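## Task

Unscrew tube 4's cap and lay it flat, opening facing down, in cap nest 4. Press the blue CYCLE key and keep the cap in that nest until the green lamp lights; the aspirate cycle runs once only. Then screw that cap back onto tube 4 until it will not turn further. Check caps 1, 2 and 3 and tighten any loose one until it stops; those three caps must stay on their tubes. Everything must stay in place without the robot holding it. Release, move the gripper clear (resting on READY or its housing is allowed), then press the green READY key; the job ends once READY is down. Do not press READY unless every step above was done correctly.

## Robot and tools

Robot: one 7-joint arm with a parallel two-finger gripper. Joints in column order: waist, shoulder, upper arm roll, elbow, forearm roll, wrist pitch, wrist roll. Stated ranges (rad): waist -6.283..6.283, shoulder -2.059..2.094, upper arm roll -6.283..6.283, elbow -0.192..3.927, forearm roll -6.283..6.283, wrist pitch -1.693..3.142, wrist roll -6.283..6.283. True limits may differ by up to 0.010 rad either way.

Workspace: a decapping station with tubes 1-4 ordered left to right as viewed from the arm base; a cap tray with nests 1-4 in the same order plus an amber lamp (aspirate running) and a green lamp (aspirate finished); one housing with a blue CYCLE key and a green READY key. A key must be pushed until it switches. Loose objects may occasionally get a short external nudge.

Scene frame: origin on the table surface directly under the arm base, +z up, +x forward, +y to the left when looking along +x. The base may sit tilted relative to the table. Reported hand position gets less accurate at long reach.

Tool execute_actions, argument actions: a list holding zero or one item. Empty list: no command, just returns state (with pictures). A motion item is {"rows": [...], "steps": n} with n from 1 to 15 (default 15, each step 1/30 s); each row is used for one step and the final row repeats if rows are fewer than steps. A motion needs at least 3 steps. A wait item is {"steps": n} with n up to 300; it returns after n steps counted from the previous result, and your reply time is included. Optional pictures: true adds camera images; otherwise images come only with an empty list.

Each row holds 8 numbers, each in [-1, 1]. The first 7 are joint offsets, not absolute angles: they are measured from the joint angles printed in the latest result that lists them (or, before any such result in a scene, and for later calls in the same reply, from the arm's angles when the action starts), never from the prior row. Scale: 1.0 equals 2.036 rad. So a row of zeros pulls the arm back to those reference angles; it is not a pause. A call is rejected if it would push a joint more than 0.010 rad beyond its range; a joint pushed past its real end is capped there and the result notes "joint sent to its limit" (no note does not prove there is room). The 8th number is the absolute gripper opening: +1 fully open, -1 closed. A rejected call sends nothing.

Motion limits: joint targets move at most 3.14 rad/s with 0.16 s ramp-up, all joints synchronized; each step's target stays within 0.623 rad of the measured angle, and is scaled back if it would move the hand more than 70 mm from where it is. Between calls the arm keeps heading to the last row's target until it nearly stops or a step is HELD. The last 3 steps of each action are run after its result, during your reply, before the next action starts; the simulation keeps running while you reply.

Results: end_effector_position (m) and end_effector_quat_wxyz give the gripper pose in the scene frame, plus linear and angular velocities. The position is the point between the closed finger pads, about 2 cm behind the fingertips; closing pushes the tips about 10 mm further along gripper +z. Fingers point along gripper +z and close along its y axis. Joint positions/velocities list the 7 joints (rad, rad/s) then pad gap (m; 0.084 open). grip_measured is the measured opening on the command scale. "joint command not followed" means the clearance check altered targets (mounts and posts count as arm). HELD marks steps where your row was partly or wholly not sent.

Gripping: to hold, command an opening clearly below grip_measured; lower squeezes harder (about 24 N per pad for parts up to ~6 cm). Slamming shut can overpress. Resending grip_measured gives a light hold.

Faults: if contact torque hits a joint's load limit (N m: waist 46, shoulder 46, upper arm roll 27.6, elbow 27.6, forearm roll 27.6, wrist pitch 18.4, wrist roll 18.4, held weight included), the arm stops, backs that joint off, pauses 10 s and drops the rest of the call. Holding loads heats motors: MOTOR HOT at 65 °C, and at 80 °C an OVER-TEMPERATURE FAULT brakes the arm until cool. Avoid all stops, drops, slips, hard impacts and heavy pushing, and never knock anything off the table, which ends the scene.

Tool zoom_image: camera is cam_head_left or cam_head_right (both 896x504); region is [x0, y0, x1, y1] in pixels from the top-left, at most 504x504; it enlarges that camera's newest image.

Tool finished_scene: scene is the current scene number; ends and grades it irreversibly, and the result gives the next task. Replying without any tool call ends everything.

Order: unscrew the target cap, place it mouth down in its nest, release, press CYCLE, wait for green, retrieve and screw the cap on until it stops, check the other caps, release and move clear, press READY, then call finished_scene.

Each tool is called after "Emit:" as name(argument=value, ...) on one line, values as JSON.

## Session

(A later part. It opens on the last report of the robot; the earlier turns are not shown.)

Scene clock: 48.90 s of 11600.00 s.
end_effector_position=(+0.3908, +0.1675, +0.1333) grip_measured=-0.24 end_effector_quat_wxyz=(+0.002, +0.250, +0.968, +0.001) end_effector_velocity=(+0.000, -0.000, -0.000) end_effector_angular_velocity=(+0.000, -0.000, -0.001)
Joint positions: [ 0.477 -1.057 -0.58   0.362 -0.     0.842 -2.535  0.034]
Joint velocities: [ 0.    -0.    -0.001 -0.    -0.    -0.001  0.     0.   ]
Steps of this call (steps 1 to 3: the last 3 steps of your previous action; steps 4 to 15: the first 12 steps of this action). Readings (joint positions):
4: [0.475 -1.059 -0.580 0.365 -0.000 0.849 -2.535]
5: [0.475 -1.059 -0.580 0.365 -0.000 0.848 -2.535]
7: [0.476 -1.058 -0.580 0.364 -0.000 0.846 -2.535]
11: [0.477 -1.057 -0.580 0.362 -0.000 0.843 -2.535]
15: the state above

Emit:
execute_actions(actions=[{"rows": [[0.0003,0.0004,-0.0001,-0.0004,0,-0.0009,0,-0.9],[0.0006,0.0008,-0.0003,-0.0009,0,-0.0018,0,-0.9],[0.0008,0.0011,-0.0004,-0.0013,0,-0.0026,0,-0.9]], "steps": 15}], pictures=true)

Emit:
zoom_image(camera="cam_head_right", region=[385, 170, 435, 220])

Scene clock: 49.43 s of 11600.00 s.
end_effector_position=(+0.3908, +0.1675, +0.1320) grip_measured=-0.24 end_effector_quat_wxyz=(+0.002, +0.250, +0.968, +0.001) end_effector_velocity=(+0.000, +0.000, -0.000) end_effector_angular_velocity=(+0.000, -0.001, -0.001)
Joint positions: [ 0.479 -1.054 -0.581  0.359 -0.     0.837 -2.535  0.034]
Joint velocities: [ 0.001  0.001  0.    -0.     0.    -0.002  0.001  0.   ]
Steps of this call (steps 1 to 3: the last 3 steps of your previous action; step 4: the robot went on to your last target; steps 5 to 16: the first 12 steps of this action). Readings (joint positions):
5: [0.477 -1.056 -0.581 0.362 -0.000 0.842 -2.535]
6: [0.477 -1.056 -0.581 0.361 -0.000 0.842 -2.535]
8: [0.478 -1.056 -0.581 0.361 -0.000 0.840 -2.535]
12: [0.479 -1.055 -0.581 0.360 -0.000 0.838 -2.535]
16: the state above

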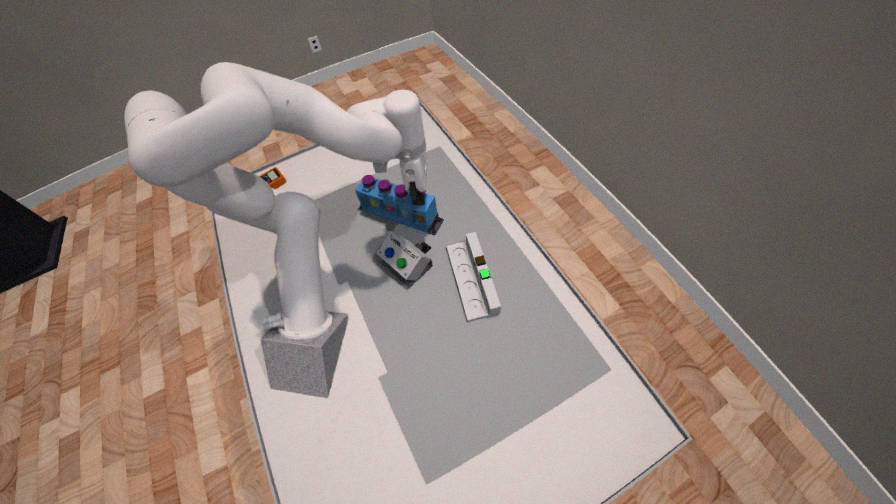

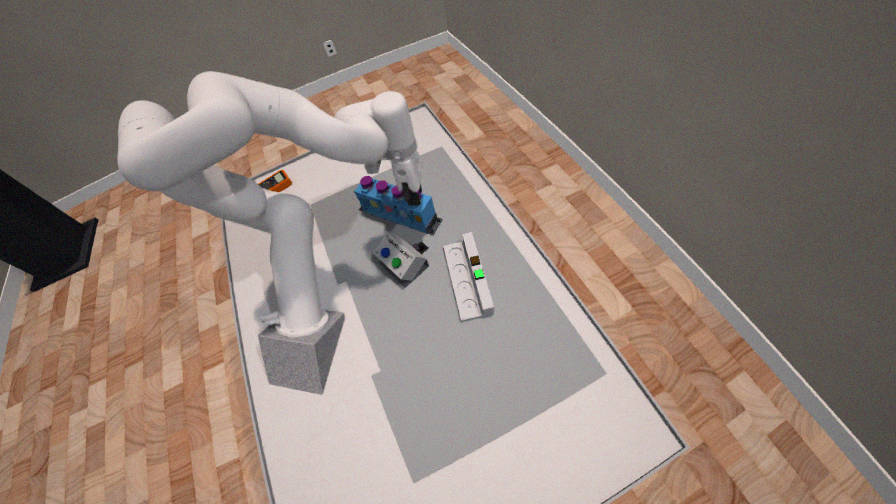

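Region (385, 170, 435, 220) of cam_head_right's 896x504 image, scaled by 10.080, with more detail than that image has.

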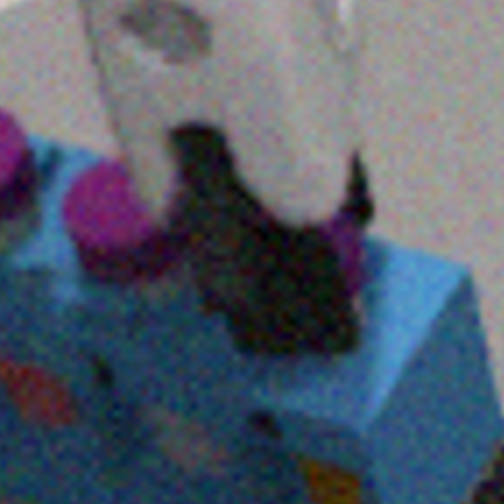

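Emit:
execute_actions(actions=[{"rows": [[0,0,0,0,0,0,0,-0.5],[0,0,0,0,0,0,0,-0.3],[0,0,0,0,0,0,0,-0.2],[0,0,0,0,0,0,0,-0.1],[0,0,0,0,0,0,0,0],[0,0,0,0,0,0.0025,0,0]], "steps": 15}])

Emit:
execute_actions(actions=[{"steps": 15}], pictures=true)

Emit:
zoom_image(camera="cam_head_right", region=[385, 170, 435, 220])

Scene clock: 50.03 s of 11600.00 s.
end_effector_position=(+0.3870, +0.1671, +0.1291) grip_measured=-0.01 end_effector_quat_wxyz=(-0.004, +0.250, +0.968, -0.001) end_effector_velocity=(+0.018, +0.002, +0.018) end_effector_angular_velocity=(+0.009, -0.049, -0.002)
Joint positions: [ 0.48  -1.053 -0.581  0.354 -0.     0.843 -2.535  0.043]
Joint velocities: [-0.004 -0.01   0.001  0.038  0.002 -0.001  0.     0.001]
Steps of this call (steps 1 to 3: the last 3 steps of your previous action; steps 4 to 6: the robot went on to your last target; steps 7 to 18: the first 12 steps of this action). Readings (joint positions):
7: [0.479 -1.054 -0.581 0.359 -0.000 0.837 -2.535]
8: [0.479 -1.054 -0.581 0.359 -0.000 0.837 -2.535]
10: [0.479 -1.054 -0.581 0.359 -0.000 0.837 -2.535]
14: [0.480 -1.052 -0.582 0.351 -0.001 0.841 -2.535]
18: the state above

Scene clock: 50.53 s of 11600.00 s.
end_effector_position=(+0.3895, +0.1674, +0.1316) grip_measured=-0.01 end_effector_quat_wxyz=(-0.000, +0.250, +0.968, +0.000) end_effector_velocity=(+0.000, +0.000, +0.001) end_effector_angular_velocity=(-0.000, -0.001, -0.000)
Joint positions: [ 0.479 -1.054 -0.581  0.359 -0.     0.842 -2.535  0.044]
Joint velocities: [-0.    -0.     0.     0.001  0.     0.001  0.    -0.   ]
Kept back: nothing.
Steps of this call (steps 1 to 3: the last 3 steps of your previous action; steps 4 to 15: the robot went on to your last target). Readings (joint positions):
1: [0.479 -1.053 -0.581 0.355 -0.000 0.843 -2.535]
2: [0.479 -1.053 -0.581 0.356 -0.000 0.843 -2.535]
4: [0.479 -1.054 -0.581 0.358 -0.000 0.842 -2.535]
8: [0.479 -1.054 -0.581 0.359 -0.000 0.842 -2.535]
15: the state above
The arm was judged still, so your last target was given up. Only a new action makes it travel on or press farther. Fingers that are still opening or closing keep moving.

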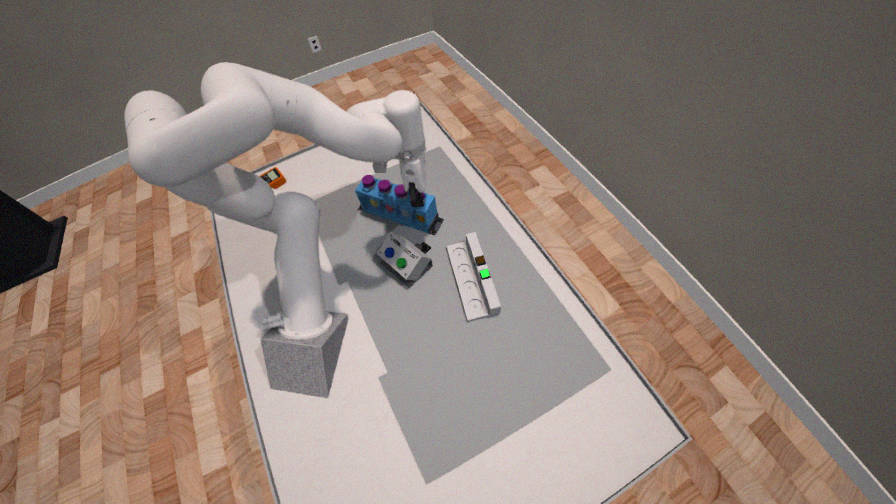

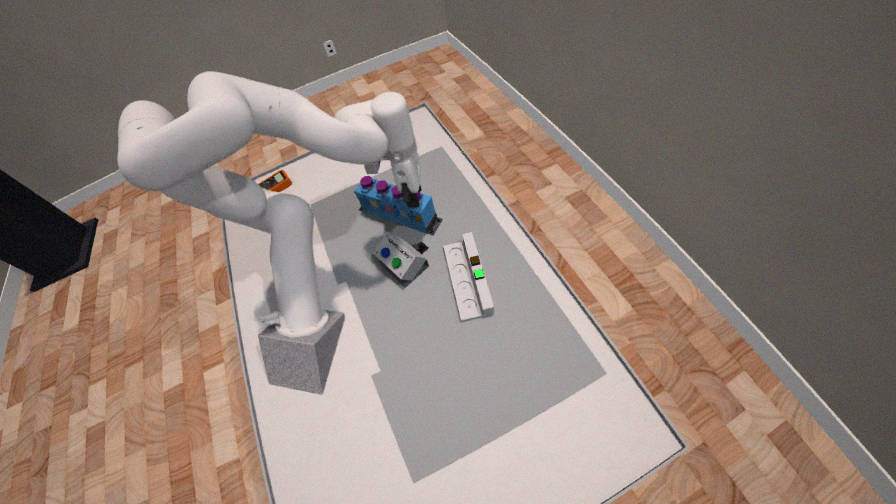

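Region (385, 170, 435, 220) of cam_head_right's 896x504 image, scaled by 10.080, with more detail than that image has.

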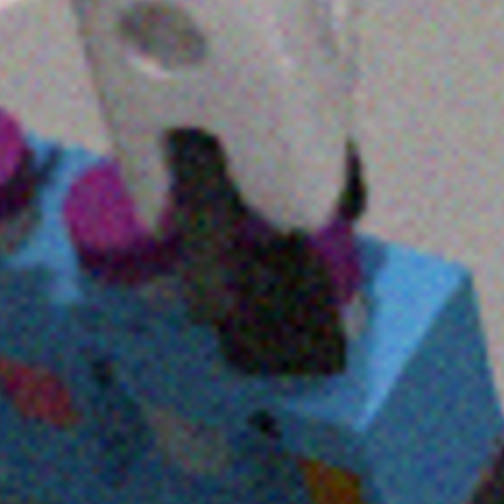

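Emit:
execute_actions(actions=[{"rows": [[0,0,0,0,0,0,0,-0.1],[0,0,0,0,0,0,0,-0.15],[0,0,0,0,0,0,0,-0.2],[0,0,0,0,0,0,0,-0.25],[0,0,0,0,0,0,0,-0.3],[0,0,0,0,0,0,0,-0.4],[0,0,0,0,0,0,0,-0.6],[0,0,0,0,0,0,0,-0.9],[0.0002,0.0003,-0.0001,-0.0003,0,-0.0007,0.1,-0.9],[0.0003,0.0004,-0.0001,-0.0005,0,-0.001,0.6,-0.9]], "steps": 15}])

Emit:
execute_actions(actions=[{"steps": 12}])

Scene clock: 53.50 s of 11600.00 s.
end_effector_position=(+0.3896, +0.1676, +0.1316) grip_measured=-0.25 end_effector_quat_wxyz=(-0.000, +0.275, +0.961, +0.000) end_effector_velocity=(-0.001, +0.000, -0.002) end_effector_angular_velocity=(-0.002, +0.002, -1.141)
Joint positions: [ 0.479 -1.054 -0.581  0.359  0.     0.841 -2.483  0.033]
Joint velocities: [ 0.001  0.002  0.001 -0.004 -0.001 -0.005  1.143  0.   ]
Steps of this call (steps 1 to 77: nothing new was sent; steps 78 to 89: the first 12 steps of this action). Readings (joint positions):
78: [0.479 -1.054 -0.581 0.359 -0.000 0.842 -2.535]
79: [0.479 -1.054 -0.581 0.359 -0.000 0.842 -2.535]
81: [0.479 -1.054 -0.581 0.359 -0.000 0.842 -2.535]
85: [0.479 -1.055 -0.581 0.360 0.000 0.842 -2.535]
89: the state above

Scene clock: 53.90 s of 11600.00 s.
end_effector_position=(+0.3897, +0.1675, +0.1314) grip_measured=-0.25 end_effector_quat_wxyz=(-0.000, +0.690, +0.724, +0.000) end_effector_velocity=(-0.000, -0.000, -0.000) end_effector_angular_velocity=(-0.000, +0.002, -1.965)
Joint positions: [ 0.48  -1.054 -0.581  0.359  0.     0.84  -1.518  0.033]
Joint velocities: [-0.     0.    -0.    -0.001 -0.001 -0.     1.965 -0.   ]
Kept back: nothing.
Steps of this call (steps 1 to 3: the last 3 steps of your previous action; steps 4 to 12: the robot went on to your last target). Readings (joint positions):
1: [0.479 -1.054 -0.581 0.359 0.000 0.841 -2.435]
2: [0.479 -1.054 -0.581 0.359 0.000 0.841 -2.370]
4: [0.479 -1.054 -0.581 0.359 0.000 0.841 -2.207]
8: [0.480 -1.054 -0.581 0.359 0.000 0.840 -1.846]
12: the state above

Emit:
execute_actions(actions=[{"rows": [[0.0005,0.0007,-0.0002,-0.0009,0,-0.0015,1.0,-0.9]], "steps": 15}])

Emit:
execute_actions(actions=[{"steps": 10}])

Scene clock: 54.37 s of 11600.00 s.
end_effector_position=(+0.3897, +0.1676, +0.1308) grip_measured=-0.25 end_effector_quat_wxyz=(-0.000, +0.935, +0.356, +0.000) end_effector_velocity=(-0.000, +0.001, -0.000) end_effector_angular_velocity=(+0.004, +0.003, -2.670)
Joint positions: [ 0.48  -1.053 -0.581  0.358  0.     0.838 -0.626  0.033]
Joint velocities: [ 0.003 -0.    -0.    -0.001  0.003 -0.001  2.671 -0.   ]
Steps of this call (steps 1 to 2: the robot went on to your last target; steps 3 to 14: the first 12 steps of this action). Readings (joint positions):
3: [0.480 -1.054 -0.581 0.359 0.000 0.840 -1.382]
4: [0.480 -1.054 -0.581 0.359 0.000 0.840 -1.355]
6: [0.480 -1.054 -0.581 0.359 0.000 0.840 -1.282]
10: [0.480 -1.053 -0.581 0.358 0.000 0.838 -0.987]
14: the state above

Scene clock: 54.70 s of 11600.00 s.
end_effector_position=(+0.3899, +0.1678, +0.1307) grip_measured=-0.25 end_effector_quat_wxyz=(-0.001, +0.997, -0.075, +0.001) end_effector_velocity=(+0.001, -0.000, +0.000) end_effector_angular_velocity=(+0.002, -0.001, -2.252)
Joint positions: [ 0.481 -1.053 -0.581  0.358  0.     0.836  0.252  0.033]
Joint velocities: [-0.001  0.001 -0.001  0.001 -0.    -0.003  2.251  0.   ]
Kept back: nothing.
Steps of this call (steps 1 to 3: the last 3 steps of your previous action; steps 4 to 10: the robot went on to your last target). Readings (joint positions):
1: [0.480 -1.053 -0.581 0.358 0.000 0.838 -0.537]
2: [0.480 -1.053 -0.581 0.358 0.000 0.838 -0.447]
4: [0.481 -1.053 -0.581 0.358 0.000 0.837 -0.269]
8: [0.481 -1.053 -0.581 0.358 0.000 0.837 0.087]
10: the state above

Emit:
execute_actions(actions=[{"rows": [[0,0,0,-0.0002,0,0.0004,1.0,-0.9]], "steps": 15}])

Emit:
execute_actions(actions=[{"steps": 10}])

Scene clock: 55.17 s of 11600.00 s.
end_effector_position=(+0.3898, +0.1675, +0.1307) grip_measured=-0.25 end_effector_quat_wxyz=(-0.000, +0.846, -0.533, +0.000) end_effector_velocity=(-0.000, -0.000, -0.000) end_effector_angular_velocity=(+0.002, +0.003, -2.667)
Joint positions: [ 0.48  -1.053 -0.582  0.358  0.     0.837  1.225  0.033]
Joint velocities: [-0.001  0.    -0.    -0.001  0.     0.     2.666  0.   ]
Steps of this call (steps 1 to 2: the robot went on to your last target; steps 3 to 14: the first 12 steps of this action). Readings (joint positions):
3: [0.481 -1.053 -0.581 0.358 0.000 0.836 0.423]
4: [0.481 -1.053 -0.581 0.358 0.000 0.836 0.461]
6: [0.481 -1.053 -0.581 0.358 0.000 0.836 0.551]
10: [0.481 -1.053 -0.582 0.358 0.000 0.836 0.865]
14: the state above

Scene clock: 55.50 s of 11600.00 s.
end_effector_position=(+0.3894, +0.1674, +0.1305) grip_measured=-0.25 end_effector_quat_wxyz=(-0.000, -0.546, +0.838, +0.000) end_effector_velocity=(-0.002, -0.000, -0.002) end_effector_angular_velocity=(+0.000, +0.008, -1.951)
Joint positions: [ 0.48  -1.053 -0.582  0.357 -0.     0.838  2.086  0.033]
Joint velocities: [-0.001 -0.    -0.001 -0.004  0.002  0.004  1.948  0.   ]
Kept back: nothing.
Steps of this call (steps 1 to 3: the last 3 steps of your previous action; steps 4 to 10: the robot went on to your last target). Readings (joint positions):
1: [0.480 -1.052 -0.582 0.358 0.000 0.837 1.315]
2: [0.480 -1.052 -0.582 0.358 0.000 0.837 1.404]
4: [0.480 -1.052 -0.582 0.357 0.000 0.837 1.582]
8: [0.480 -1.053 -0.582 0.357 -0.000 0.837 1.935]
10: the state above

Emit:
execute_actions(actions=[{"rows": [[0.0005,0.0007,-0.0002,-0.0007,0,-0.0018,1.0,-0.9]], "steps": 15}])

Emit:
execute_actions(actions=[{"steps": 10}])

Scene clock: 56.00 s of 11600.00 s.
end_effector_position=(+0.3892, +0.1679, +0.1299) grip_measured=-0.25 end_effector_quat_wxyz=(-0.000, -0.134, +0.991, +0.001) end_effector_velocity=(+0.002, +0.001, -0.001) end_effector_angular_velocity=(-0.003, -0.006, -2.668)
Joint positions: [ 0.482 -1.052 -0.581  0.356  0.001  0.836  2.975  0.033]
Joint velocities: [ 0.003  0.002  0.004 -0.003 -0.    -0.014  2.673 -0.001]
Steps of this call (steps 1 to 3: the robot went on to your last target; steps 4 to 15: the first 12 steps of this action). Readings (joint positions):
4: [0.480 -1.053 -0.582 0.357 0.000 0.838 2.242]
5: [0.480 -1.053 -0.581 0.357 0.000 0.838 2.262]
7: [0.481 -1.053 -0.581 0.357 0.000 0.838 2.326]
11: [0.481 -1.052 -0.581 0.356 0.000 0.837 2.614]
15: the state above

Scene clock: 56.33 s of 11600.00 s.
end_effector_position=(+0.3897, +0.1676, +0.1298) grip_measured=-0.25 end_effector_quat_wxyz=(+0.000, +0.301, +0.954, +0.000) end_effector_velocity=(+0.000, -0.001, -0.000) end_effector_angular_velocity=(+0.002, +0.001, -2.261)
Joint positions: [ 0.482 -1.051 -0.582  0.356  0.     0.833  3.854  0.033]
Joint velocities: [-0.001  0.001 -0.002 -0.    -0.    -0.001  2.258 -0.   ]
Kept back: nothing.
Steps of this call (steps 1 to 3: the last 3 steps of your previous action; steps 4 to 10: the robot went on to your last target). Readings (joint positions):
1: [0.482 -1.052 -0.581 0.356 0.001 0.835 3.065]
2: [0.482 -1.052 -0.582 0.356 0.000 0.835 3.154]
4: [0.482 -1.051 -0.582 0.356 0.000 0.834 3.332]
8: [0.482 -1.051 -0.582 0.356 0.000 0.833 3.688]
10: the state above

Emit:
execute_actions(actions=[{"rows": [[0.0002,0.0003,-0.0001,-0.0004,0,-0.0005,0.42,-0.9]], "steps": 15}])

Emit:
execute_actions(actions=[{"steps": 8}], pictures=true)

Emit:
zoom_image(camera="cam_head_left", region=[390, 170, 440, 220])

Scene clock: 56.90 s of 11600.00 s.
end_effector_position=(+0.3896, +0.1674, +0.1294) grip_measured=-0.25 end_effector_quat_wxyz=(+0.000, +0.645, +0.765, +0.000) end_effector_velocity=(-0.001, +0.001, -0.000) end_effector_angular_velocity=(-0.001, +0.002, -0.750)
Joint positions: [ 0.482 -1.05  -0.582  0.355 -0.     0.832  4.643  0.033]
Joint velocities: [ 0.001 -0.     0.003 -0.001 -0.     0.     0.753 -0.   ]
Steps of this call (steps 1 to 5: the robot went on to your last target; steps 6 to 17: the first 12 steps of this action). Readings (joint positions):
6: [0.481 -1.051 -0.582 0.356 -0.000 0.833 4.091]
7: [0.481 -1.051 -0.582 0.356 -0.000 0.833 4.106]
9: [0.481 -1.051 -0.582 0.356 -0.000 0.833 4.164]
13: [0.482 -1.051 -0.582 0.356 -0.000 0.832 4.437]
17: the state above

Scene clock: 57.17 s of 11600.00 s.
end_effector_position=(+0.3896, +0.1675, +0.1294) grip_measured=-0.25 end_effector_quat_wxyz=(+0.000, +0.668, +0.744, +0.000) end_effector_velocity=(-0.000, -0.000, -0.000) end_effector_angular_velocity=(+0.001, +0.000, -0.038)
Joint positions: [ 0.482 -1.05  -0.582  0.355  0.     0.832  4.705  0.033]
Joint velocities: [-0.    -0.    -0.001 -0.     0.    -0.     0.037  0.   ]
Kept back: nothing.
Steps of this call (steps 1 to 3: the last 3 steps of your previous action; steps 4 to 8: the robot went on to your last target). Readings (joint positions):
1: [0.482 -1.050 -0.582 0.355 -0.000 0.832 4.664]
2: [0.482 -1.050 -0.582 0.355 -0.000 0.832 4.678]
4: [0.482 -1.050 -0.582 0.355 -0.000 0.832 4.694]
8: the state above

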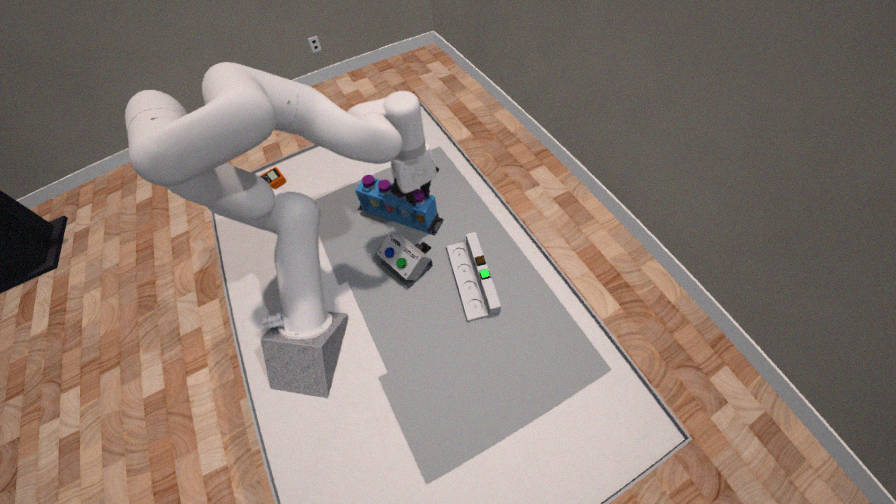

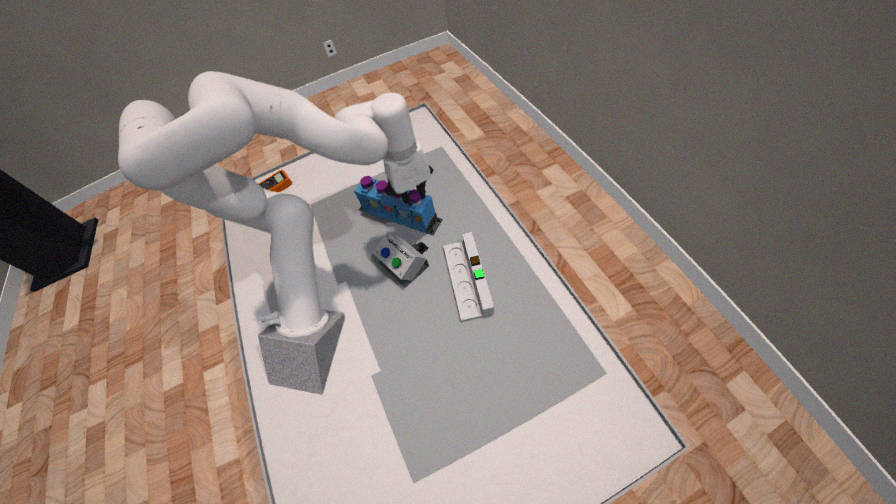

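Region (390, 170, 440, 220) of cam_head_left's 896x504 image, scaled by 10.080, with more detail than that image has.

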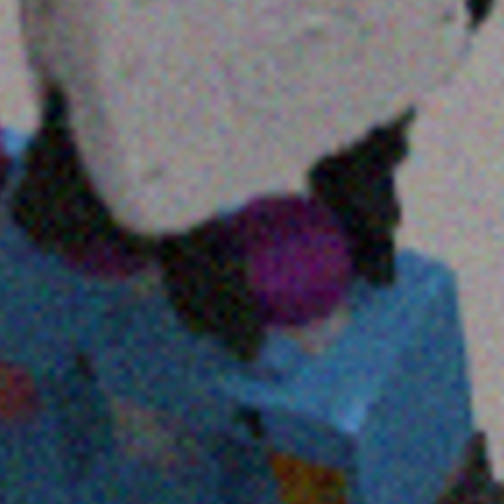

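Emit:
execute_actions(actions=[{"rows": [[0,0,0,0,0,0,0.002,0.0]], "steps": 8}])

Scene clock: 57.40 s of 11600.00 s.
end_effector_position=(+0.3875, +0.1668, +0.1276) grip_measured=-0.06 end_effector_quat_wxyz=(-0.002, +0.670, +0.743, -0.002) end_effector_velocity=(+0.009, -0.001, +0.007) end_effector_angular_velocity=(+0.001, -0.023, -0.008)
Joint positions: [ 0.482 -1.049 -0.583  0.351 -0.001  0.834  4.709  0.042]
Joint velocities: [-0.002  0.001 -0.003  0.016 -0.002 -0.007  0.006  0.042]
Steps of this call (steps 1 to 2: the robot went on to your last target; steps 3 to 7: the first 5 steps of this action). Readings (joint positions):
3: [0.482 -1.050 -0.582 0.355 0.000 0.832 4.708]
4: [0.482 -1.050 -0.582 0.355 0.000 0.832 4.708]
6: [0.482 -1.049 -0.583 0.352 -0.001 0.833 4.709]
7: the state above

Emit:
execute_actions(actions=[{"rows": [[-0.0143,-0.0203,0.007,0.0215,0.0005,0.0424,-0.05,0.0],[-0.0143,-0.0203,0.007,0.0215,0.0005,0.0424,-0.1,0.0],[-0.0143,-0.0203,0.007,0.0215,0.0005,0.0424,-0.2,0.0],[-0.0143,-0.0203,0.007,0.0215,0.0005,0.0424,-1.0,0.0]], "steps": 15}], pictures=true)

Emit:
execute_actions(actions=[{"steps": 10}])

Scene clock: 58.20 s of 11600.00 s.
end_effector_position=(+0.3902, +0.1675, +0.1507) grip_measured=-0.01 end_effector_quat_wxyz=(+0.000, +0.381, +0.925, +0.001) end_effector_velocity=(-0.003, -0.001, +0.014) end_effector_angular_velocity=(-0.005, +0.005, +2.672)
Joint positions: [ 0.455 -1.088 -0.57   0.392  0.     0.913  4.023  0.044]
Joint velocities: [-0.02  -0.026  0.01   0.023 -0.001  0.064 -2.671 -0.   ]
From where the robot then was, a joint's target lay farther than a number of 1.0 reaches, so one or more steps of this call were cut to that.
Steps of this call (steps 1 to 3: the last 3 steps of your previous action; steps 4 to 12: the robot went on to your last target; steps 13 to 24: the first 12 steps of this action). Readings (joint positions):
13: [0.482 -1.050 -0.582 0.355 -0.000 0.832 4.709]
14: [0.481 -1.052 -0.582 0.356 -0.000 0.837 4.704]
16: [0.473 -1.063 -0.578 0.366 0.000 0.861 4.657]
20: [0.460 -1.081 -0.572 0.387 0.000 0.897 4.382]
24: the state above

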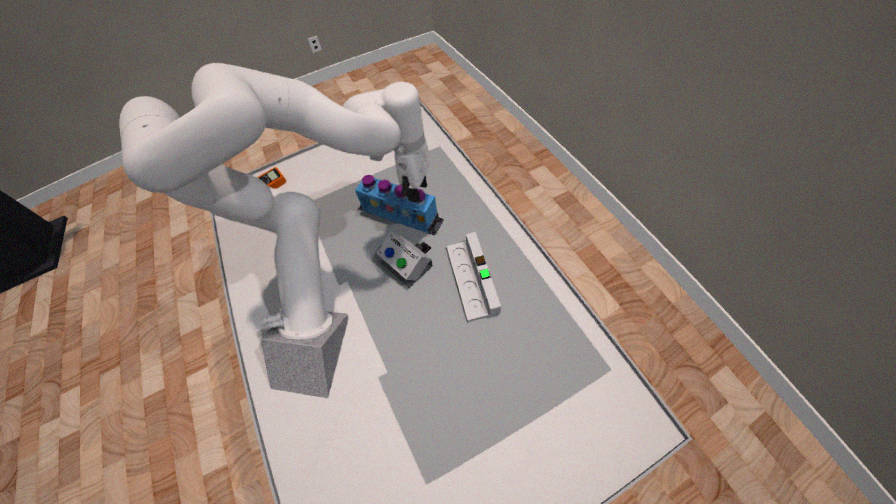

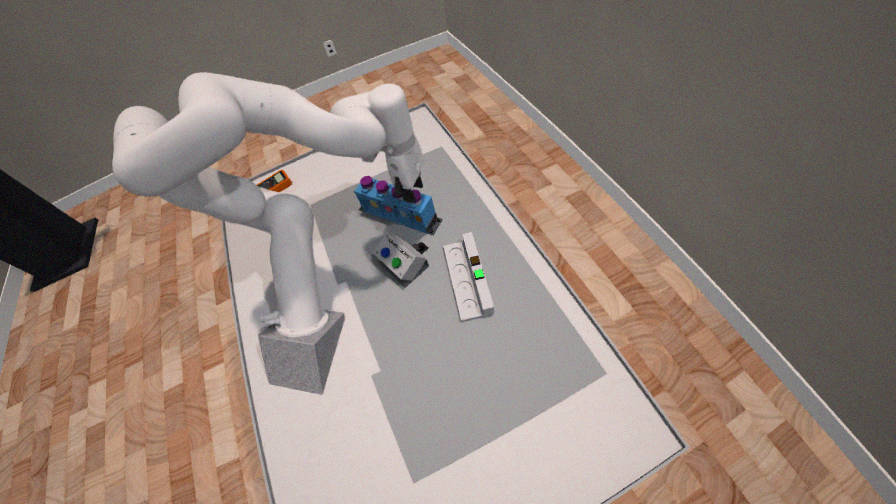

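Scene clock: 58.53 s of 11600.00 s.
end_effector_position=(+0.3900, +0.1675, +0.1521) grip_measured=-0.01 end_effector_quat_wxyz=(+0.000, -0.055, +0.998, +0.001) end_effector_velocity=(+0.000, +0.000, +0.001) end_effector_angular_velocity=(+0.000, -0.005, +2.640)
Joint positions: [ 0.453 -1.09  -0.569  0.395  0.     0.92   3.132  0.044]
Joint velocities: [-0.001 -0.001  0.001  0.002  0.001  0.002 -2.64   0.   ]
Kept back: nothing.
Steps of this call (steps 1 to 3: the last 3 steps of your previous action; steps 4 to 10: the robot went on to your last target). Readings (joint positions):
1: [0.454 -1.089 -0.570 0.393 0.000 0.915 3.934]
2: [0.454 -1.089 -0.569 0.394 0.000 0.917 3.845]
4: [0.453 -1.090 -0.569 0.394 0.000 0.918 3.667]
8: [0.453 -1.090 -0.569 0.395 0.000 0.920 3.310]
10: the state above

Emit:
execute_actions(actions=[])

Scene clock: 59.40 s of 11600.00 s.
end_effector_position=(+0.3900, +0.1675, +0.1523) grip_measured=-0.01 end_effector_quat_wxyz=(+0.000, -0.280, +0.960, +0.001) end_effector_velocity=(-0.000, +0.000, -0.000) end_effector_angular_velocity=(+0.003, +0.000, -0.002)
Joint positions: [ 0.453 -1.091 -0.569  0.395  0.     0.92   2.673  0.044]
Joint velocities: [-0.     0.    -0.001 -0.     0.003  0.    -0.001 -0.   ]
Kept back: nothing.
Steps of this call (steps 1 to 26: the robot went on to your last target). Readings (joint positions):
1: [0.453 -1.090 -0.569 0.395 0.000 0.920 3.045]
2: [0.453 -1.090 -0.569 0.395 0.000 0.920 2.963]
4: [0.453 -1.091 -0.569 0.395 0.000 0.920 2.828]
8: [0.453 -1.091 -0.569 0.395 0.000 0.920 2.708]
26: the state above

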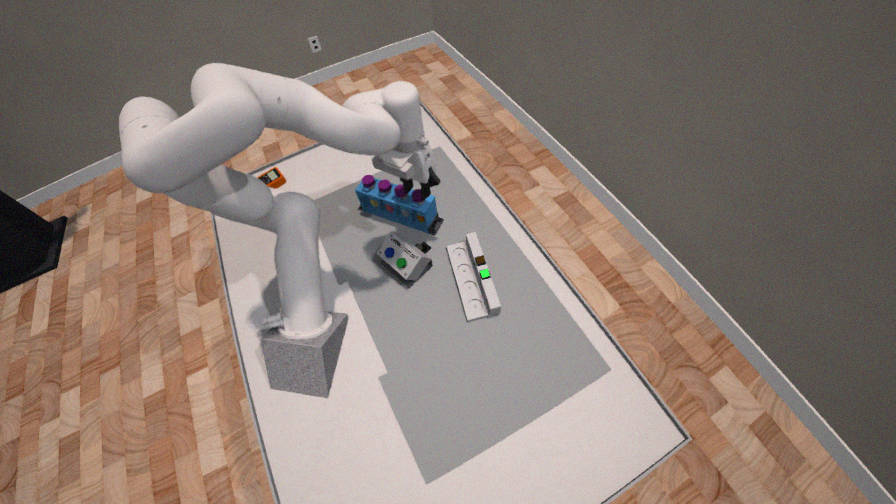

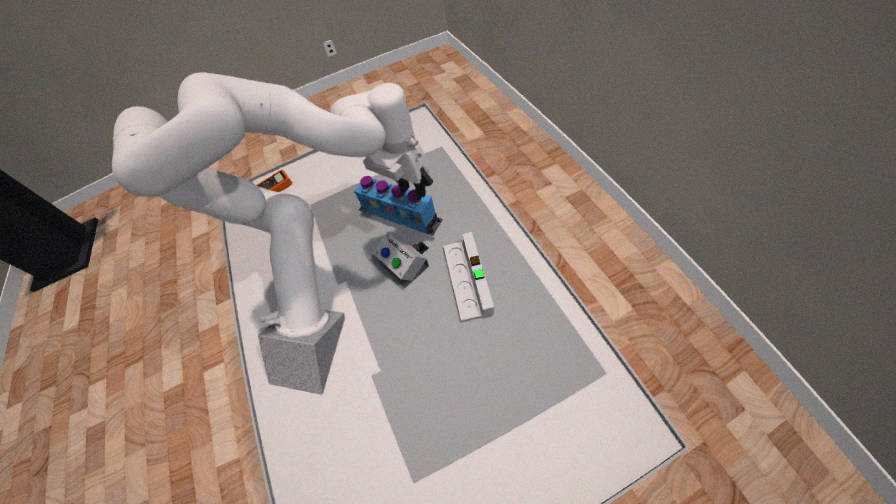

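Emit:
execute_actions(actions=[{"rows": [[0,0,0,0,0,0,-1.0,0.0]], "steps": 15}])

Emit:
execute_actions(actions=[{"steps": 20}])

Scene clock: 59.87 s of 11600.00 s.
end_effector_position=(+0.3901, +0.1675, +0.1523) grip_measured=-0.01 end_effector_quat_wxyz=(+0.000, -0.589, +0.808, +0.000) end_effector_velocity=(-0.001, -0.000, -0.000) end_effector_angular_velocity=(-0.001, -0.001, +2.676)
Joint positions: [ 0.453 -1.091 -0.569  0.395  0.     0.92   1.983  0.044]
Joint velocities: [ 0.001 -0.    -0.     0.    -0.001  0.002 -2.675 -0.   ]
Steps of this call (steps 1 to 2: the robot went on to your last target; steps 3 to 14: the first 12 steps of this action). Readings (joint positions):
3: [0.453 -1.091 -0.569 0.395 0.000 0.920 2.673]
4: [0.453 -1.091 -0.569 0.395 0.000 0.920 2.667]
6: [0.453 -1.091 -0.569 0.395 0.000 0.920 2.621]
10: [0.453 -1.091 -0.569 0.395 0.000 0.920 2.345]
14: the state above

Scene clock: 60.53 s of 11600.00 s.
end_effector_position=(+0.3900, +0.1675, +0.1523) grip_measured=-0.01 end_effector_quat_wxyz=(-0.001, +0.962, -0.274, -0.000) end_effector_velocity=(-0.000, -0.000, -0.000) end_effector_angular_velocity=(-0.001, +0.001, +0.181)
Joint positions: [ 0.453 -1.091 -0.569  0.395  0.     0.92   0.654  0.044]
Joint velocities: [ 0.     0.     0.    -0.    -0.001  0.001 -0.18   0.   ]
Kept back: nothing.
Steps of this call (steps 1 to 3: the last 3 steps of your previous action; steps 4 to 20: the robot went on to your last target). Readings (joint positions):
1: [0.453 -1.091 -0.569 0.395 0.000 0.920 1.894]
2: [0.453 -1.091 -0.569 0.395 0.000 0.920 1.805]
4: [0.453 -1.091 -0.569 0.395 0.000 0.920 1.626]
8: [0.453 -1.091 -0.569 0.395 0.000 0.920 1.270]
20: the state above

Emit:
execute_actions(actions=[{"rows": [[0.0035,0.005,-0.0016,-0.0049,0,-0.0106,-0.008,0.0],[0.0035,0.005,-0.0016,-0.0049,0,-0.0106,-0.008,0.0],[0.007,0.010,-0.0032,-0.0098,0,-0.0211,-0.008,0.0],[0.007,0.010,-0.0032,-0.0098,0,-0.0211,-0.008,0.0],[0.01056,0.015,-0.0048,-0.0147,0,-0.0317,-0.008,0.0]], "steps": 15}])

Emit:
execute_actions(actions=[{"rows": [[0,0,0,0,0,0,0,-0.1],[0,0,0,0,0,0,0,-0.15],[0,0,0,0,0,0,0,-0.2],[0,0,0,0,0,0,0,-0.25],[0,0,0,0,0,0,0,-0.3],[0,0,0,0,0,0,0,-0.4],[0,0,0,0,0,0,0,-0.5],[0,0,0,0,0,0,0,-0.6],[0,0,0,0,0,0,0,-0.75],[0,0,0,0,0,0,0,-0.9]], "steps": 15}])

Scene clock: 61.13 s of 11600.00 s.
end_effector_position=(+0.3893, +0.1674, +0.1358) grip_measured=-0.01 end_effector_quat_wxyz=(+0.000, +0.964, -0.266, -0.001) end_effector_velocity=(+0.006, +0.001, -0.006) end_effector_angular_velocity=(+0.002, -0.020, +0.000)
Joint positions: [ 0.473 -1.062 -0.578  0.367  0.     0.86   0.638  0.044]
Joint velocities: [ 0.014  0.019 -0.007 -0.01  -0.    -0.052  0.     0.   ]
Steps of this call (steps 1 to 6: the robot went on to your last target; steps 7 to 18: the first 12 steps of this action). Readings (joint positions):
7: [0.453 -1.091 -0.569 0.395 0.000 0.920 0.639]
8: [0.453 -1.089 -0.569 0.394 0.000 0.917 0.639]
10: [0.457 -1.084 -0.571 0.389 0.000 0.906 0.638]
14: [0.468 -1.069 -0.576 0.373 0.000 0.874 0.638]
18: the state above

Scene clock: 61.63 s of 11600.00 s.
end_effector_position=(+0.3900, +0.1676, +0.1357) grip_measured=-0.25 end_effector_quat_wxyz=(-0.000, +0.964, -0.266, +0.000) end_effector_velocity=(-0.000, -0.000, -0.000) end_effector_angular_velocity=(-0.000, +0.000, +0.000)
Joint positions: [ 0.474 -1.061 -0.578  0.367  0.001  0.857  0.638  0.033]
Joint velocities: [-0.     0.    -0.001 -0.001 -0.001 -0.    -0.001  0.   ]
Steps of this call (steps 1 to 3: the last 3 steps of your previous action; steps 4 to 15: the first 12 steps of this action, its rows measured from where the robot was after step 3). Readings (joint positions):
3: [0.474 -1.061 -0.578 0.366 0.000 0.857 0.638]
4: [0.474 -1.061 -0.579 0.366 0.000 0.856 0.638]
5: [0.474 -1.061 -0.579 0.366 0.000 0.856 0.638]
7: [0.474 -1.061 -0.578 0.366 0.000 0.857 0.638]
11: [0.474 -1.061 -0.578 0.367 0.001 0.857 0.638]
15: the state above

Emit:
execute_actions(actions=[{"rows": [[0.0002,0.0003,-0.0001,-0.0004,0,-0.0007,1.0,-0.9]], "steps": 15}])

Emit:
execute_actions(actions=[{"steps": 20}])

Scene clock: 62.13 s of 11600.00 s.
end_effector_position=(+0.3898, +0.1676, +0.1354) grip_measured=-0.25 end_effector_quat_wxyz=(-0.000, +0.818, -0.576, -0.000) end_effector_velocity=(-0.001, +0.000, -0.001) end_effector_angular_velocity=(+0.000, +0.004, -2.675)
Joint positions: [ 0.474 -1.061 -0.578  0.366  0.001  0.856  1.328  0.033]
Joint velocities: [ 0.    -0.001  0.    -0.002  0.001  0.     2.675  0.   ]
Steps of this call (steps 1 to 3: the last 3 steps of your previous action; steps 4 to 15: the first 12 steps of this action). Readings (joint positions):
4: [0.474 -1.061 -0.578 0.367 0.001 0.857 0.639]
5: [0.474 -1.061 -0.578 0.367 0.001 0.857 0.644]
7: [0.474 -1.061 -0.578 0.367 0.001 0.857 0.691]
11: [0.474 -1.061 -0.578 0.366 0.001 0.856 0.967]
15: the state above

Scene clock: 62.80 s of 11600.00 s.
end_effector_position=(+0.3897, +0.1675, +0.1353) grip_measured=-0.25 end_effector_quat_wxyz=(-0.000, -0.288, +0.958, +0.000) end_effector_velocity=(+0.000, +0.000, -0.002) end_effector_angular_velocity=(-0.001, -0.002, -0.179)
Joint positions: [ 0.474 -1.061 -0.579  0.366  0.001  0.856  2.657  0.033]
Joint velocities: [ 0.001  0.002  0.    -0.004 -0.    -0.008  0.18   0.   ]
Kept back: nothing.
Steps of this call (steps 1 to 3: the last 3 steps of your previous action; steps 4 to 20: the robot went on to your last target). Readings (joint positions):
1: [0.474 -1.061 -0.578 0.366 0.001 0.856 1.417]
2: [0.474 -1.061 -0.578 0.366 0.001 0.856 1.507]
4: [0.474 -1.061 -0.578 0.366 0.001 0.856 1.685]
8: [0.475 -1.061 -0.578 0.366 0.001 0.856 2.041]
20: the state above

Emit:
execute_actions(actions=[{"rows": [[0.0002,0.0003,-0.0001,-0.0004,0,-0.0007,0.95,-0.9]], "steps": 15}])

Emit:
execute_actions(actions=[{"steps": 20}], pictures=true)

Scene clock: 64.57 s of 11600.00 s.
end_effector_position=(+0.3903, +0.1676, +0.1353) grip_measured=-0.25 end_effector_quat_wxyz=(+0.001, +0.061, +0.998, +0.001) end_effector_velocity=(-0.001, +0.000, -0.001) end_effector_angular_velocity=(+0.003, +0.005, -2.674)
Joint positions: [ 0.474 -1.06  -0.579  0.366  0.001  0.853  3.364  0.033]
Joint velocities: [ 0.001  0.     0.001 -0.002 -0.001  0.001  2.676 -0.   ]
Steps of this call (steps 1 to 30: the robot went on to your last target; steps 31 to 41: nothing new was sent; steps 42 to 53: the first 12 steps of this action). Readings (joint positions):
42: [0.474 -1.060 -0.578 0.366 0.001 0.855 2.674]
43: [0.474 -1.060 -0.578 0.366 0.001 0.855 2.680]
45: [0.474 -1.060 -0.578 0.366 0.001 0.855 2.726]
49: [0.474 -1.060 -0.579 0.366 0.001 0.854 3.003]
53: the state above

Scene clock: 65.23 s of 11600.00 s.
end_effector_position=(+0.3899, +0.1674, +0.1351) grip_measured=-0.25 end_effector_quat_wxyz=(-0.000, +0.621, +0.784, +0.000) end_effector_velocity=(-0.000, +0.001, -0.000) end_effector_angular_velocity=(+0.001, +0.001, -0.110)
Joint positions: [ 0.474 -1.06  -0.579  0.365  0.     0.854  4.581  0.033]
Joint velocities: [ 0.    -0.     0.001 -0.     0.002  0.001  0.11  -0.   ]
Kept back: nothing.
Steps of this call (steps 1 to 3: the last 3 steps of your previous action; steps 4 to 20: the robot went on to your last target). Readings (joint positions):
1: [0.474 -1.060 -0.579 0.366 0.001 0.853 3.453]
2: [0.474 -1.060 -0.579 0.366 0.001 0.853 3.542]
4: [0.474 -1.060 -0.579 0.366 0.001 0.853 3.721]
8: [0.474 -1.060 -0.579 0.366 0.000 0.854 4.077]
20: the state above

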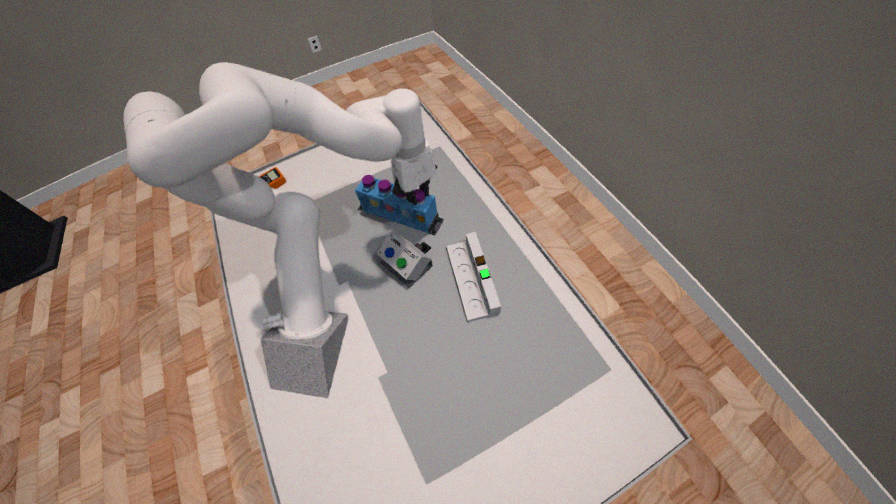

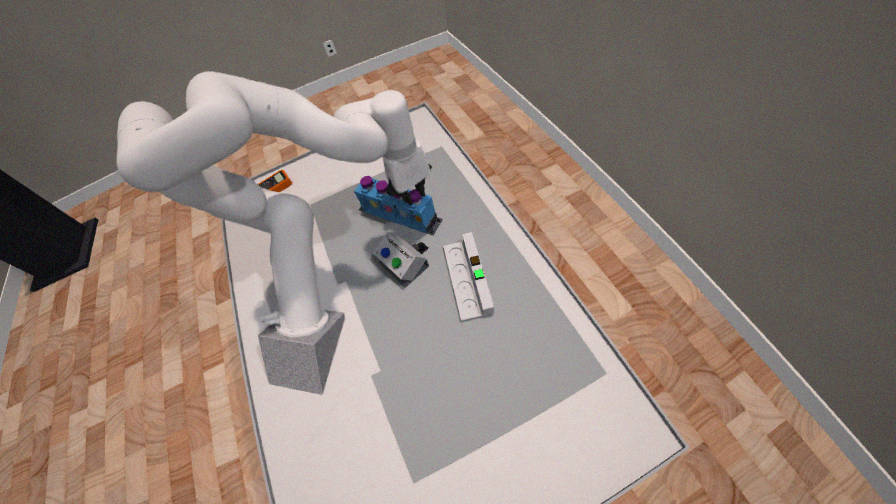

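Emit:
execute_actions(actions=[{"rows": [[0,0,0,0,0,0,0.005,-0.5],[0,0,0,0,0,0,0.005,-0.25],[0,0,0,0,0,0,0.005,0.0]], "steps": 12}])

Scene clock: 65.60 s of 11600.00 s.
end_effector_position=(+0.3888, +0.1669, +0.1340) grip_measured=-0.02 end_effector_quat_wxyz=(-0.001, +0.625, +0.781, -0.001) end_effector_velocity=(+0.009, +0.003, +0.009) end_effector_angular_velocity=(+0.005, -0.027, +0.001)
Joint positions: [ 0.474 -1.059 -0.58   0.363 -0.     0.855  4.591  0.043]
Joint velocities: [-0.    -0.005  0.004  0.018  0.002 -0.004  0.002  0.006]
Steps of this call (steps 1 to 2: the robot went on to your last target; steps 3 to 11: the first 9 steps of this action). Readings (joint positions):
3: [0.474 -1.060 -0.579 0.365 0.000 0.854 4.587]
4: [0.474 -1.060 -0.579 0.365 0.000 0.854 4.589]
6: [0.474 -1.060 -0.579 0.365 0.000 0.855 4.590]
10: [0.474 -1.059 -0.580 0.363 -0.000 0.855 4.591]
11: the state above

Emit:
execute_actions(actions=[{"rows": [[-0.0035,-0.005,0.0018,0.005,0,0.0106,0,0.0],[-0.007,-0.010,0.0036,0.010,0,0.0212,0,0.0],[-0.0103,-0.0152,0.0054,0.0157,0,0.0319,0,0.0],[-0.0103,-0.0152,0.0054,0.0157,0,0.0319,0,0.0],[-0.0103,-0.0152,0.0054,0.0157,0,0.0319,0,0.0],[-0.0103,-0.0152,0.0054,0.0157,0,0.0319,0,0.0],[-0.0103,-0.0152,0.0054,0.0157,0,0.0319,0,0.0],[-0.0103,-0.0152,0.0054,0.0157,0,0.0319,0,0.0],[-0.0103,-0.0152,0.0054,0.0157,0,0.0319,-0.1,0.0],[-0.0103,-0.0152,0.0054,0.0157,0,0.0319,-1.0,0.0]], "steps": 15}])

Emit:
execute_actions(actions=[{"steps": 14}])

Scene clock: 66.70 s of 11600.00 s.
end_effector_position=(+0.3900, +0.1675, +0.1514) grip_measured=-0.01 end_effector_quat_wxyz=(-0.000, +0.603, +0.797, +0.000) end_effector_velocity=(-0.005, -0.000, +0.003) end_effector_angular_velocity=(-0.004, +0.016, +1.146)
Joint positions: [ 0.454 -1.089 -0.569  0.394 -0.     0.917  4.538  0.044]
Joint velocities: [-0.008 -0.01   0.005  0.004 -0.001  0.033 -1.144 -0.   ]
From where the robot then was, a joint's target lay farther than a number of 1.0 reaches, so one or more steps of this call were cut to that.
Steps of this call (steps 1 to 3: the last 3 steps of your previous action; steps 4 to 15: the robot went on to your last target; steps 16 to 21: nothing new was sent; steps 22 to 33: the first 12 steps of this action). Readings (joint positions):
22: [0.474 -1.060 -0.579 0.365 0.000 0.855 4.591]
23: [0.473 -1.061 -0.578 0.366 0.000 0.858 4.591]
25: [0.468 -1.068 -0.576 0.372 0.000 0.875 4.591]
29: [0.456 -1.085 -0.571 0.391 -0.000 0.907 4.591]
33: the state above

Scene clock: 67.17 s of 11600.00 s.
end_effector_position=(+0.3899, +0.1675, +0.1521) grip_measured=-0.01 end_effector_quat_wxyz=(-0.000, +0.062, +0.998, +0.000) end_effector_velocity=(+0.000, -0.000, +0.000) end_effector_angular_velocity=(+0.001, -0.001, +2.656)
Joint positions: [ 0.453 -1.09  -0.569  0.395 -0.     0.92   3.366  0.044]
Joint velocities: [-0.001 -0.    -0.001  0.001 -0.     0.001 -2.657  0.   ]
Kept back: nothing.
Steps of this call (steps 1 to 3: the last 3 steps of your previous action; steps 4 to 14: the robot went on to your last target). Readings (joint positions):
1: [0.454 -1.089 -0.569 0.394 -0.000 0.918 4.491]
2: [0.453 -1.089 -0.569 0.394 -0.000 0.918 4.426]
4: [0.453 -1.090 -0.569 0.394 -0.000 0.919 4.262]
8: [0.453 -1.090 -0.569 0.395 -0.000 0.920 3.901]
14: the state above

Emit:
execute_actions(actions=[{"rows": [[0.0145,-0.0669,0.0623,-0.0332,0,0.019,-1.0,0.0]], "steps": 15}])

Emit:
execute_actions(actions=[{"steps": 6}])

Scene clock: 67.70 s of 11600.00 s.
end_effector_position=(+0.3611, +0.2058, +0.1521) grip_measured=-0.01 end_effector_quat_wxyz=(-0.000, -0.661, +0.751, +0.001) end_effector_velocity=(-0.028, +0.032, +0.003) end_effector_angular_velocity=(-0.002, -0.015, +2.802)
Joint positions: [ 0.48  -1.214 -0.453  0.333 -0.     0.955  1.95   0.044]
Joint velocities: [ 0.025 -0.127  0.113 -0.057  0.001  0.037 -2.658 -0.   ]
Steps of this call (steps 1 to 4: the robot went on to your last target; steps 5 to 16: the first 12 steps of this action). Readings (joint positions):
5: [0.453 -1.090 -0.569 0.395 -0.000 0.920 2.923]
6: [0.453 -1.091 -0.568 0.395 -0.000 0.920 2.836]
8: [0.456 -1.104 -0.557 0.387 -0.000 0.924 2.662]
12: [0.473 -1.178 -0.486 0.350 -0.000 0.945 2.306]
16: the state above

Scene clock: 67.90 s of 11600.00 s.
end_effector_position=(+0.3587, +0.2084, +0.1523) grip_measured=-0.01 end_effector_quat_wxyz=(-0.000, +0.822, -0.569, -0.000) end_effector_velocity=(-0.004, +0.004, -0.000) end_effector_angular_velocity=(-0.004, -0.001, +1.580)
Joint positions: [ 0.482 -1.225 -0.443  0.328 -0.     0.958  1.475  0.044]
Joint velocities: [ 0.003 -0.015  0.016 -0.008 -0.002  0.005 -1.559 -0.   ]
Kept back: nothing.
Steps of this call (steps 1 to 3: the last 3 steps of your previous action; steps 4 to 6: the robot went on to your last target). Readings (joint positions):
1: [0.481 -1.218 -0.450 0.332 -0.000 0.956 1.861]
2: [0.481 -1.220 -0.448 0.331 -0.000 0.957 1.772]
4: [0.482 -1.223 -0.445 0.329 -0.000 0.958 1.605]
6: the state above

Emit:
execute_actions(actions=[{"rows": [[0,-0.0006,0.0004,-0.0003,0,0.0003,-0.36,0.0]], "steps": 15}], pictures=true)

Emit:
zoom_image(camera="cam_head_right", region=[345, 150, 455, 240])

Scene clock: 68.37 s of 11600.00 s.
end_effector_position=(+0.3584, +0.2086, +0.1523) grip_measured=-0.01 end_effector_quat_wxyz=(-0.000, +0.963, -0.268, -0.000) end_effector_velocity=(+0.000, -0.000, +0.000) end_effector_angular_velocity=(+0.000, -0.000, +0.759)
Joint positions: [ 0.482 -1.226 -0.443  0.328 -0.     0.959  0.808  0.044]
Joint velocities: [-0.001  0.    -0.001  0.    -0.     0.    -0.76  -0.   ]
Steps of this call (steps 1 to 2: the robot went on to your last target; steps 3 to 14: the first 12 steps of this action). Readings (joint positions):
3: [0.482 -1.225 -0.443 0.328 -0.000 0.958 1.377]
4: [0.482 -1.226 -0.442 0.328 -0.000 0.959 1.357]
6: [0.482 -1.226 -0.442 0.328 -0.000 0.959 1.293]
10: [0.482 -1.226 -0.442 0.328 -0.000 0.959 1.016]
14: the state above

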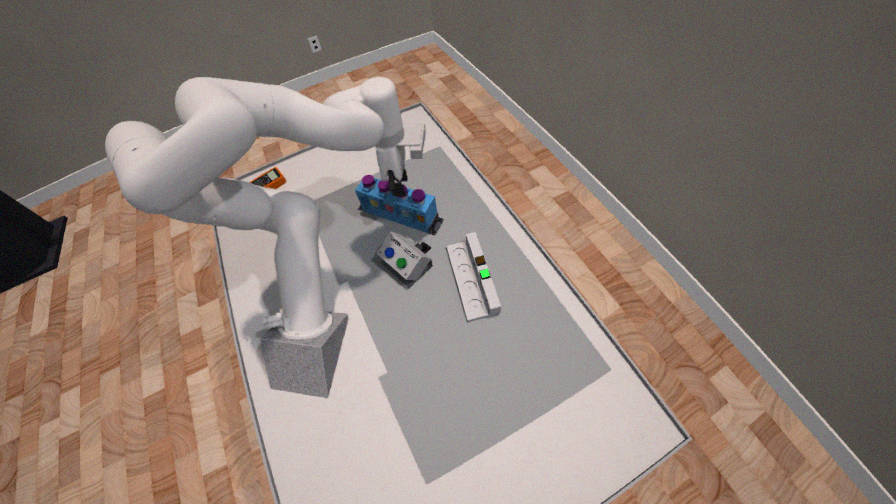

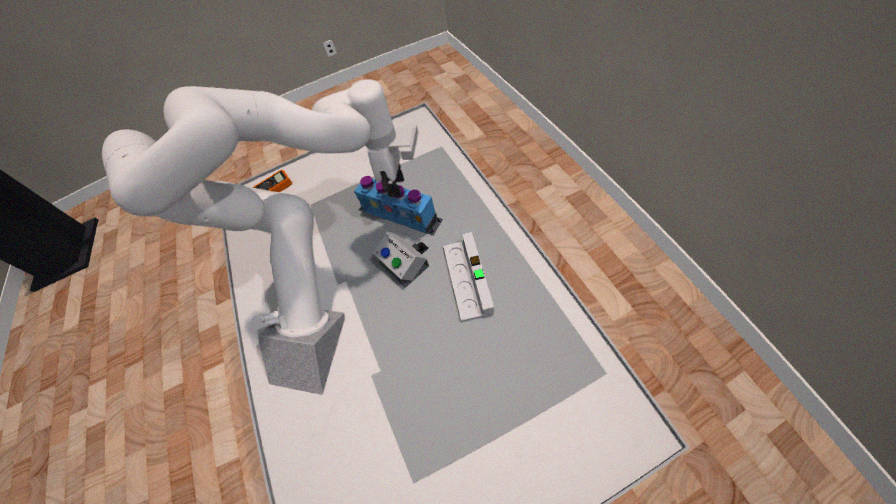

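Region (345, 150, 455, 240) of cam_head_right's 896x504 image, scaled by 4.582, with more detail than that image has; it fills the top 412 rows of this view, and the rest is white.

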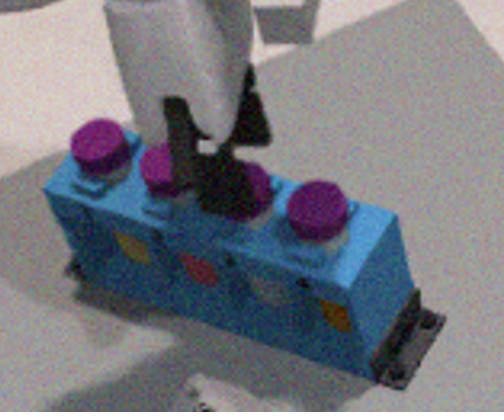

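Emit:
execute_actions(actions=[{"rows": [[0.0028,0.0053,-0.0009,-0.0052,0,-0.011,-0.0325,0.0],[0.0028,0.0053,-0.0009,-0.0052,0,-0.011,-0.0325,0.0],[0.0055,0.0106,-0.0019,-0.0103,0,-0.022,-0.0325,0.0],[0.0055,0.0106,-0.0019,-0.0103,0,-0.022,-0.0325,0.0],[0.0083,0.0159,-0.0028,-0.0155,0,-0.0331,-0.0325,0.0]], "steps": 15}])

Emit:
execute_actions(actions=[{"rows": [[0,0,0,0,0,0,0,-0.05],[0,0,0,0,0,0,0,-0.1],[0,0,0,0,0,0,0,-0.14],[0,0,0,0,0,0,0,-0.18],[0,0,0,0,0,0,0,-0.22],[0,0,0,0,0,0,0,-0.26],[0,0,0,0,0,0,0,-0.3],[0,0,0,0,0,0,0,-0.35],[0,0,0,0,0,0,0,-0.4]], "steps": 15}])

Scene clock: 69.07 s of 11600.00 s.
end_effector_position=(+0.3580, +0.2086, +0.1360) grip_measured=-0.01 end_effector_quat_wxyz=(+0.000, +0.972, -0.236, -0.001) end_effector_velocity=(+0.006, +0.002, -0.007) end_effector_angular_velocity=(+0.007, -0.020, -0.000)
Joint positions: [ 0.498 -1.195 -0.448  0.298 -0.     0.896  0.742  0.044]
Joint velocities: [ 0.011  0.02  -0.004 -0.012  0.001 -0.055 -0.    -0.   ]
Steps of this call (steps 1 to 3: the last 3 steps of your previous action; steps 4 to 9: the robot went on to your last target; steps 10 to 21: the first 12 steps of this action). Readings (joint positions):
10: [0.482 -1.226 -0.443 0.328 -0.000 0.958 0.744]
11: [0.483 -1.224 -0.443 0.327 -0.000 0.955 0.743]
13: [0.486 -1.219 -0.444 0.322 -0.000 0.944 0.743]
17: [0.494 -1.202 -0.447 0.305 -0.000 0.911 0.742]
21: the state above

Scene clock: 69.57 s of 11600.00 s.
end_effector_position=(+0.3588, +0.2092, +0.1359) grip_measured=-0.26 end_effector_quat_wxyz=(-0.001, +0.972, -0.236, +0.000) end_effector_velocity=(-0.000, -0.001, -0.000) end_effector_angular_velocity=(-0.000, +0.001, -0.002)
Joint positions: [ 0.499 -1.194 -0.448  0.298  0.     0.892  0.742  0.033]
Joint velocities: [-0.001 -0.    -0.001 -0.001 -0.     0.001 -0.    -0.   ]
Steps of this call (steps 1 to 3: the last 3 steps of your previous action; steps 4 to 15: the first 12 steps of this action, its rows measured from where the robot was after step 3). Readings (joint positions):
3: [0.499 -1.194 -0.448 0.297 -0.000 0.893 0.742]
4: [0.499 -1.194 -0.448 0.297 -0.000 0.892 0.742]
5: [0.499 -1.194 -0.448 0.297 -0.000 0.892 0.742]
7: [0.499 -1.194 -0.448 0.297 -0.000 0.893 0.742]
11: [0.499 -1.194 -0.447 0.298 0.001 0.892 0.742]
15: the state above


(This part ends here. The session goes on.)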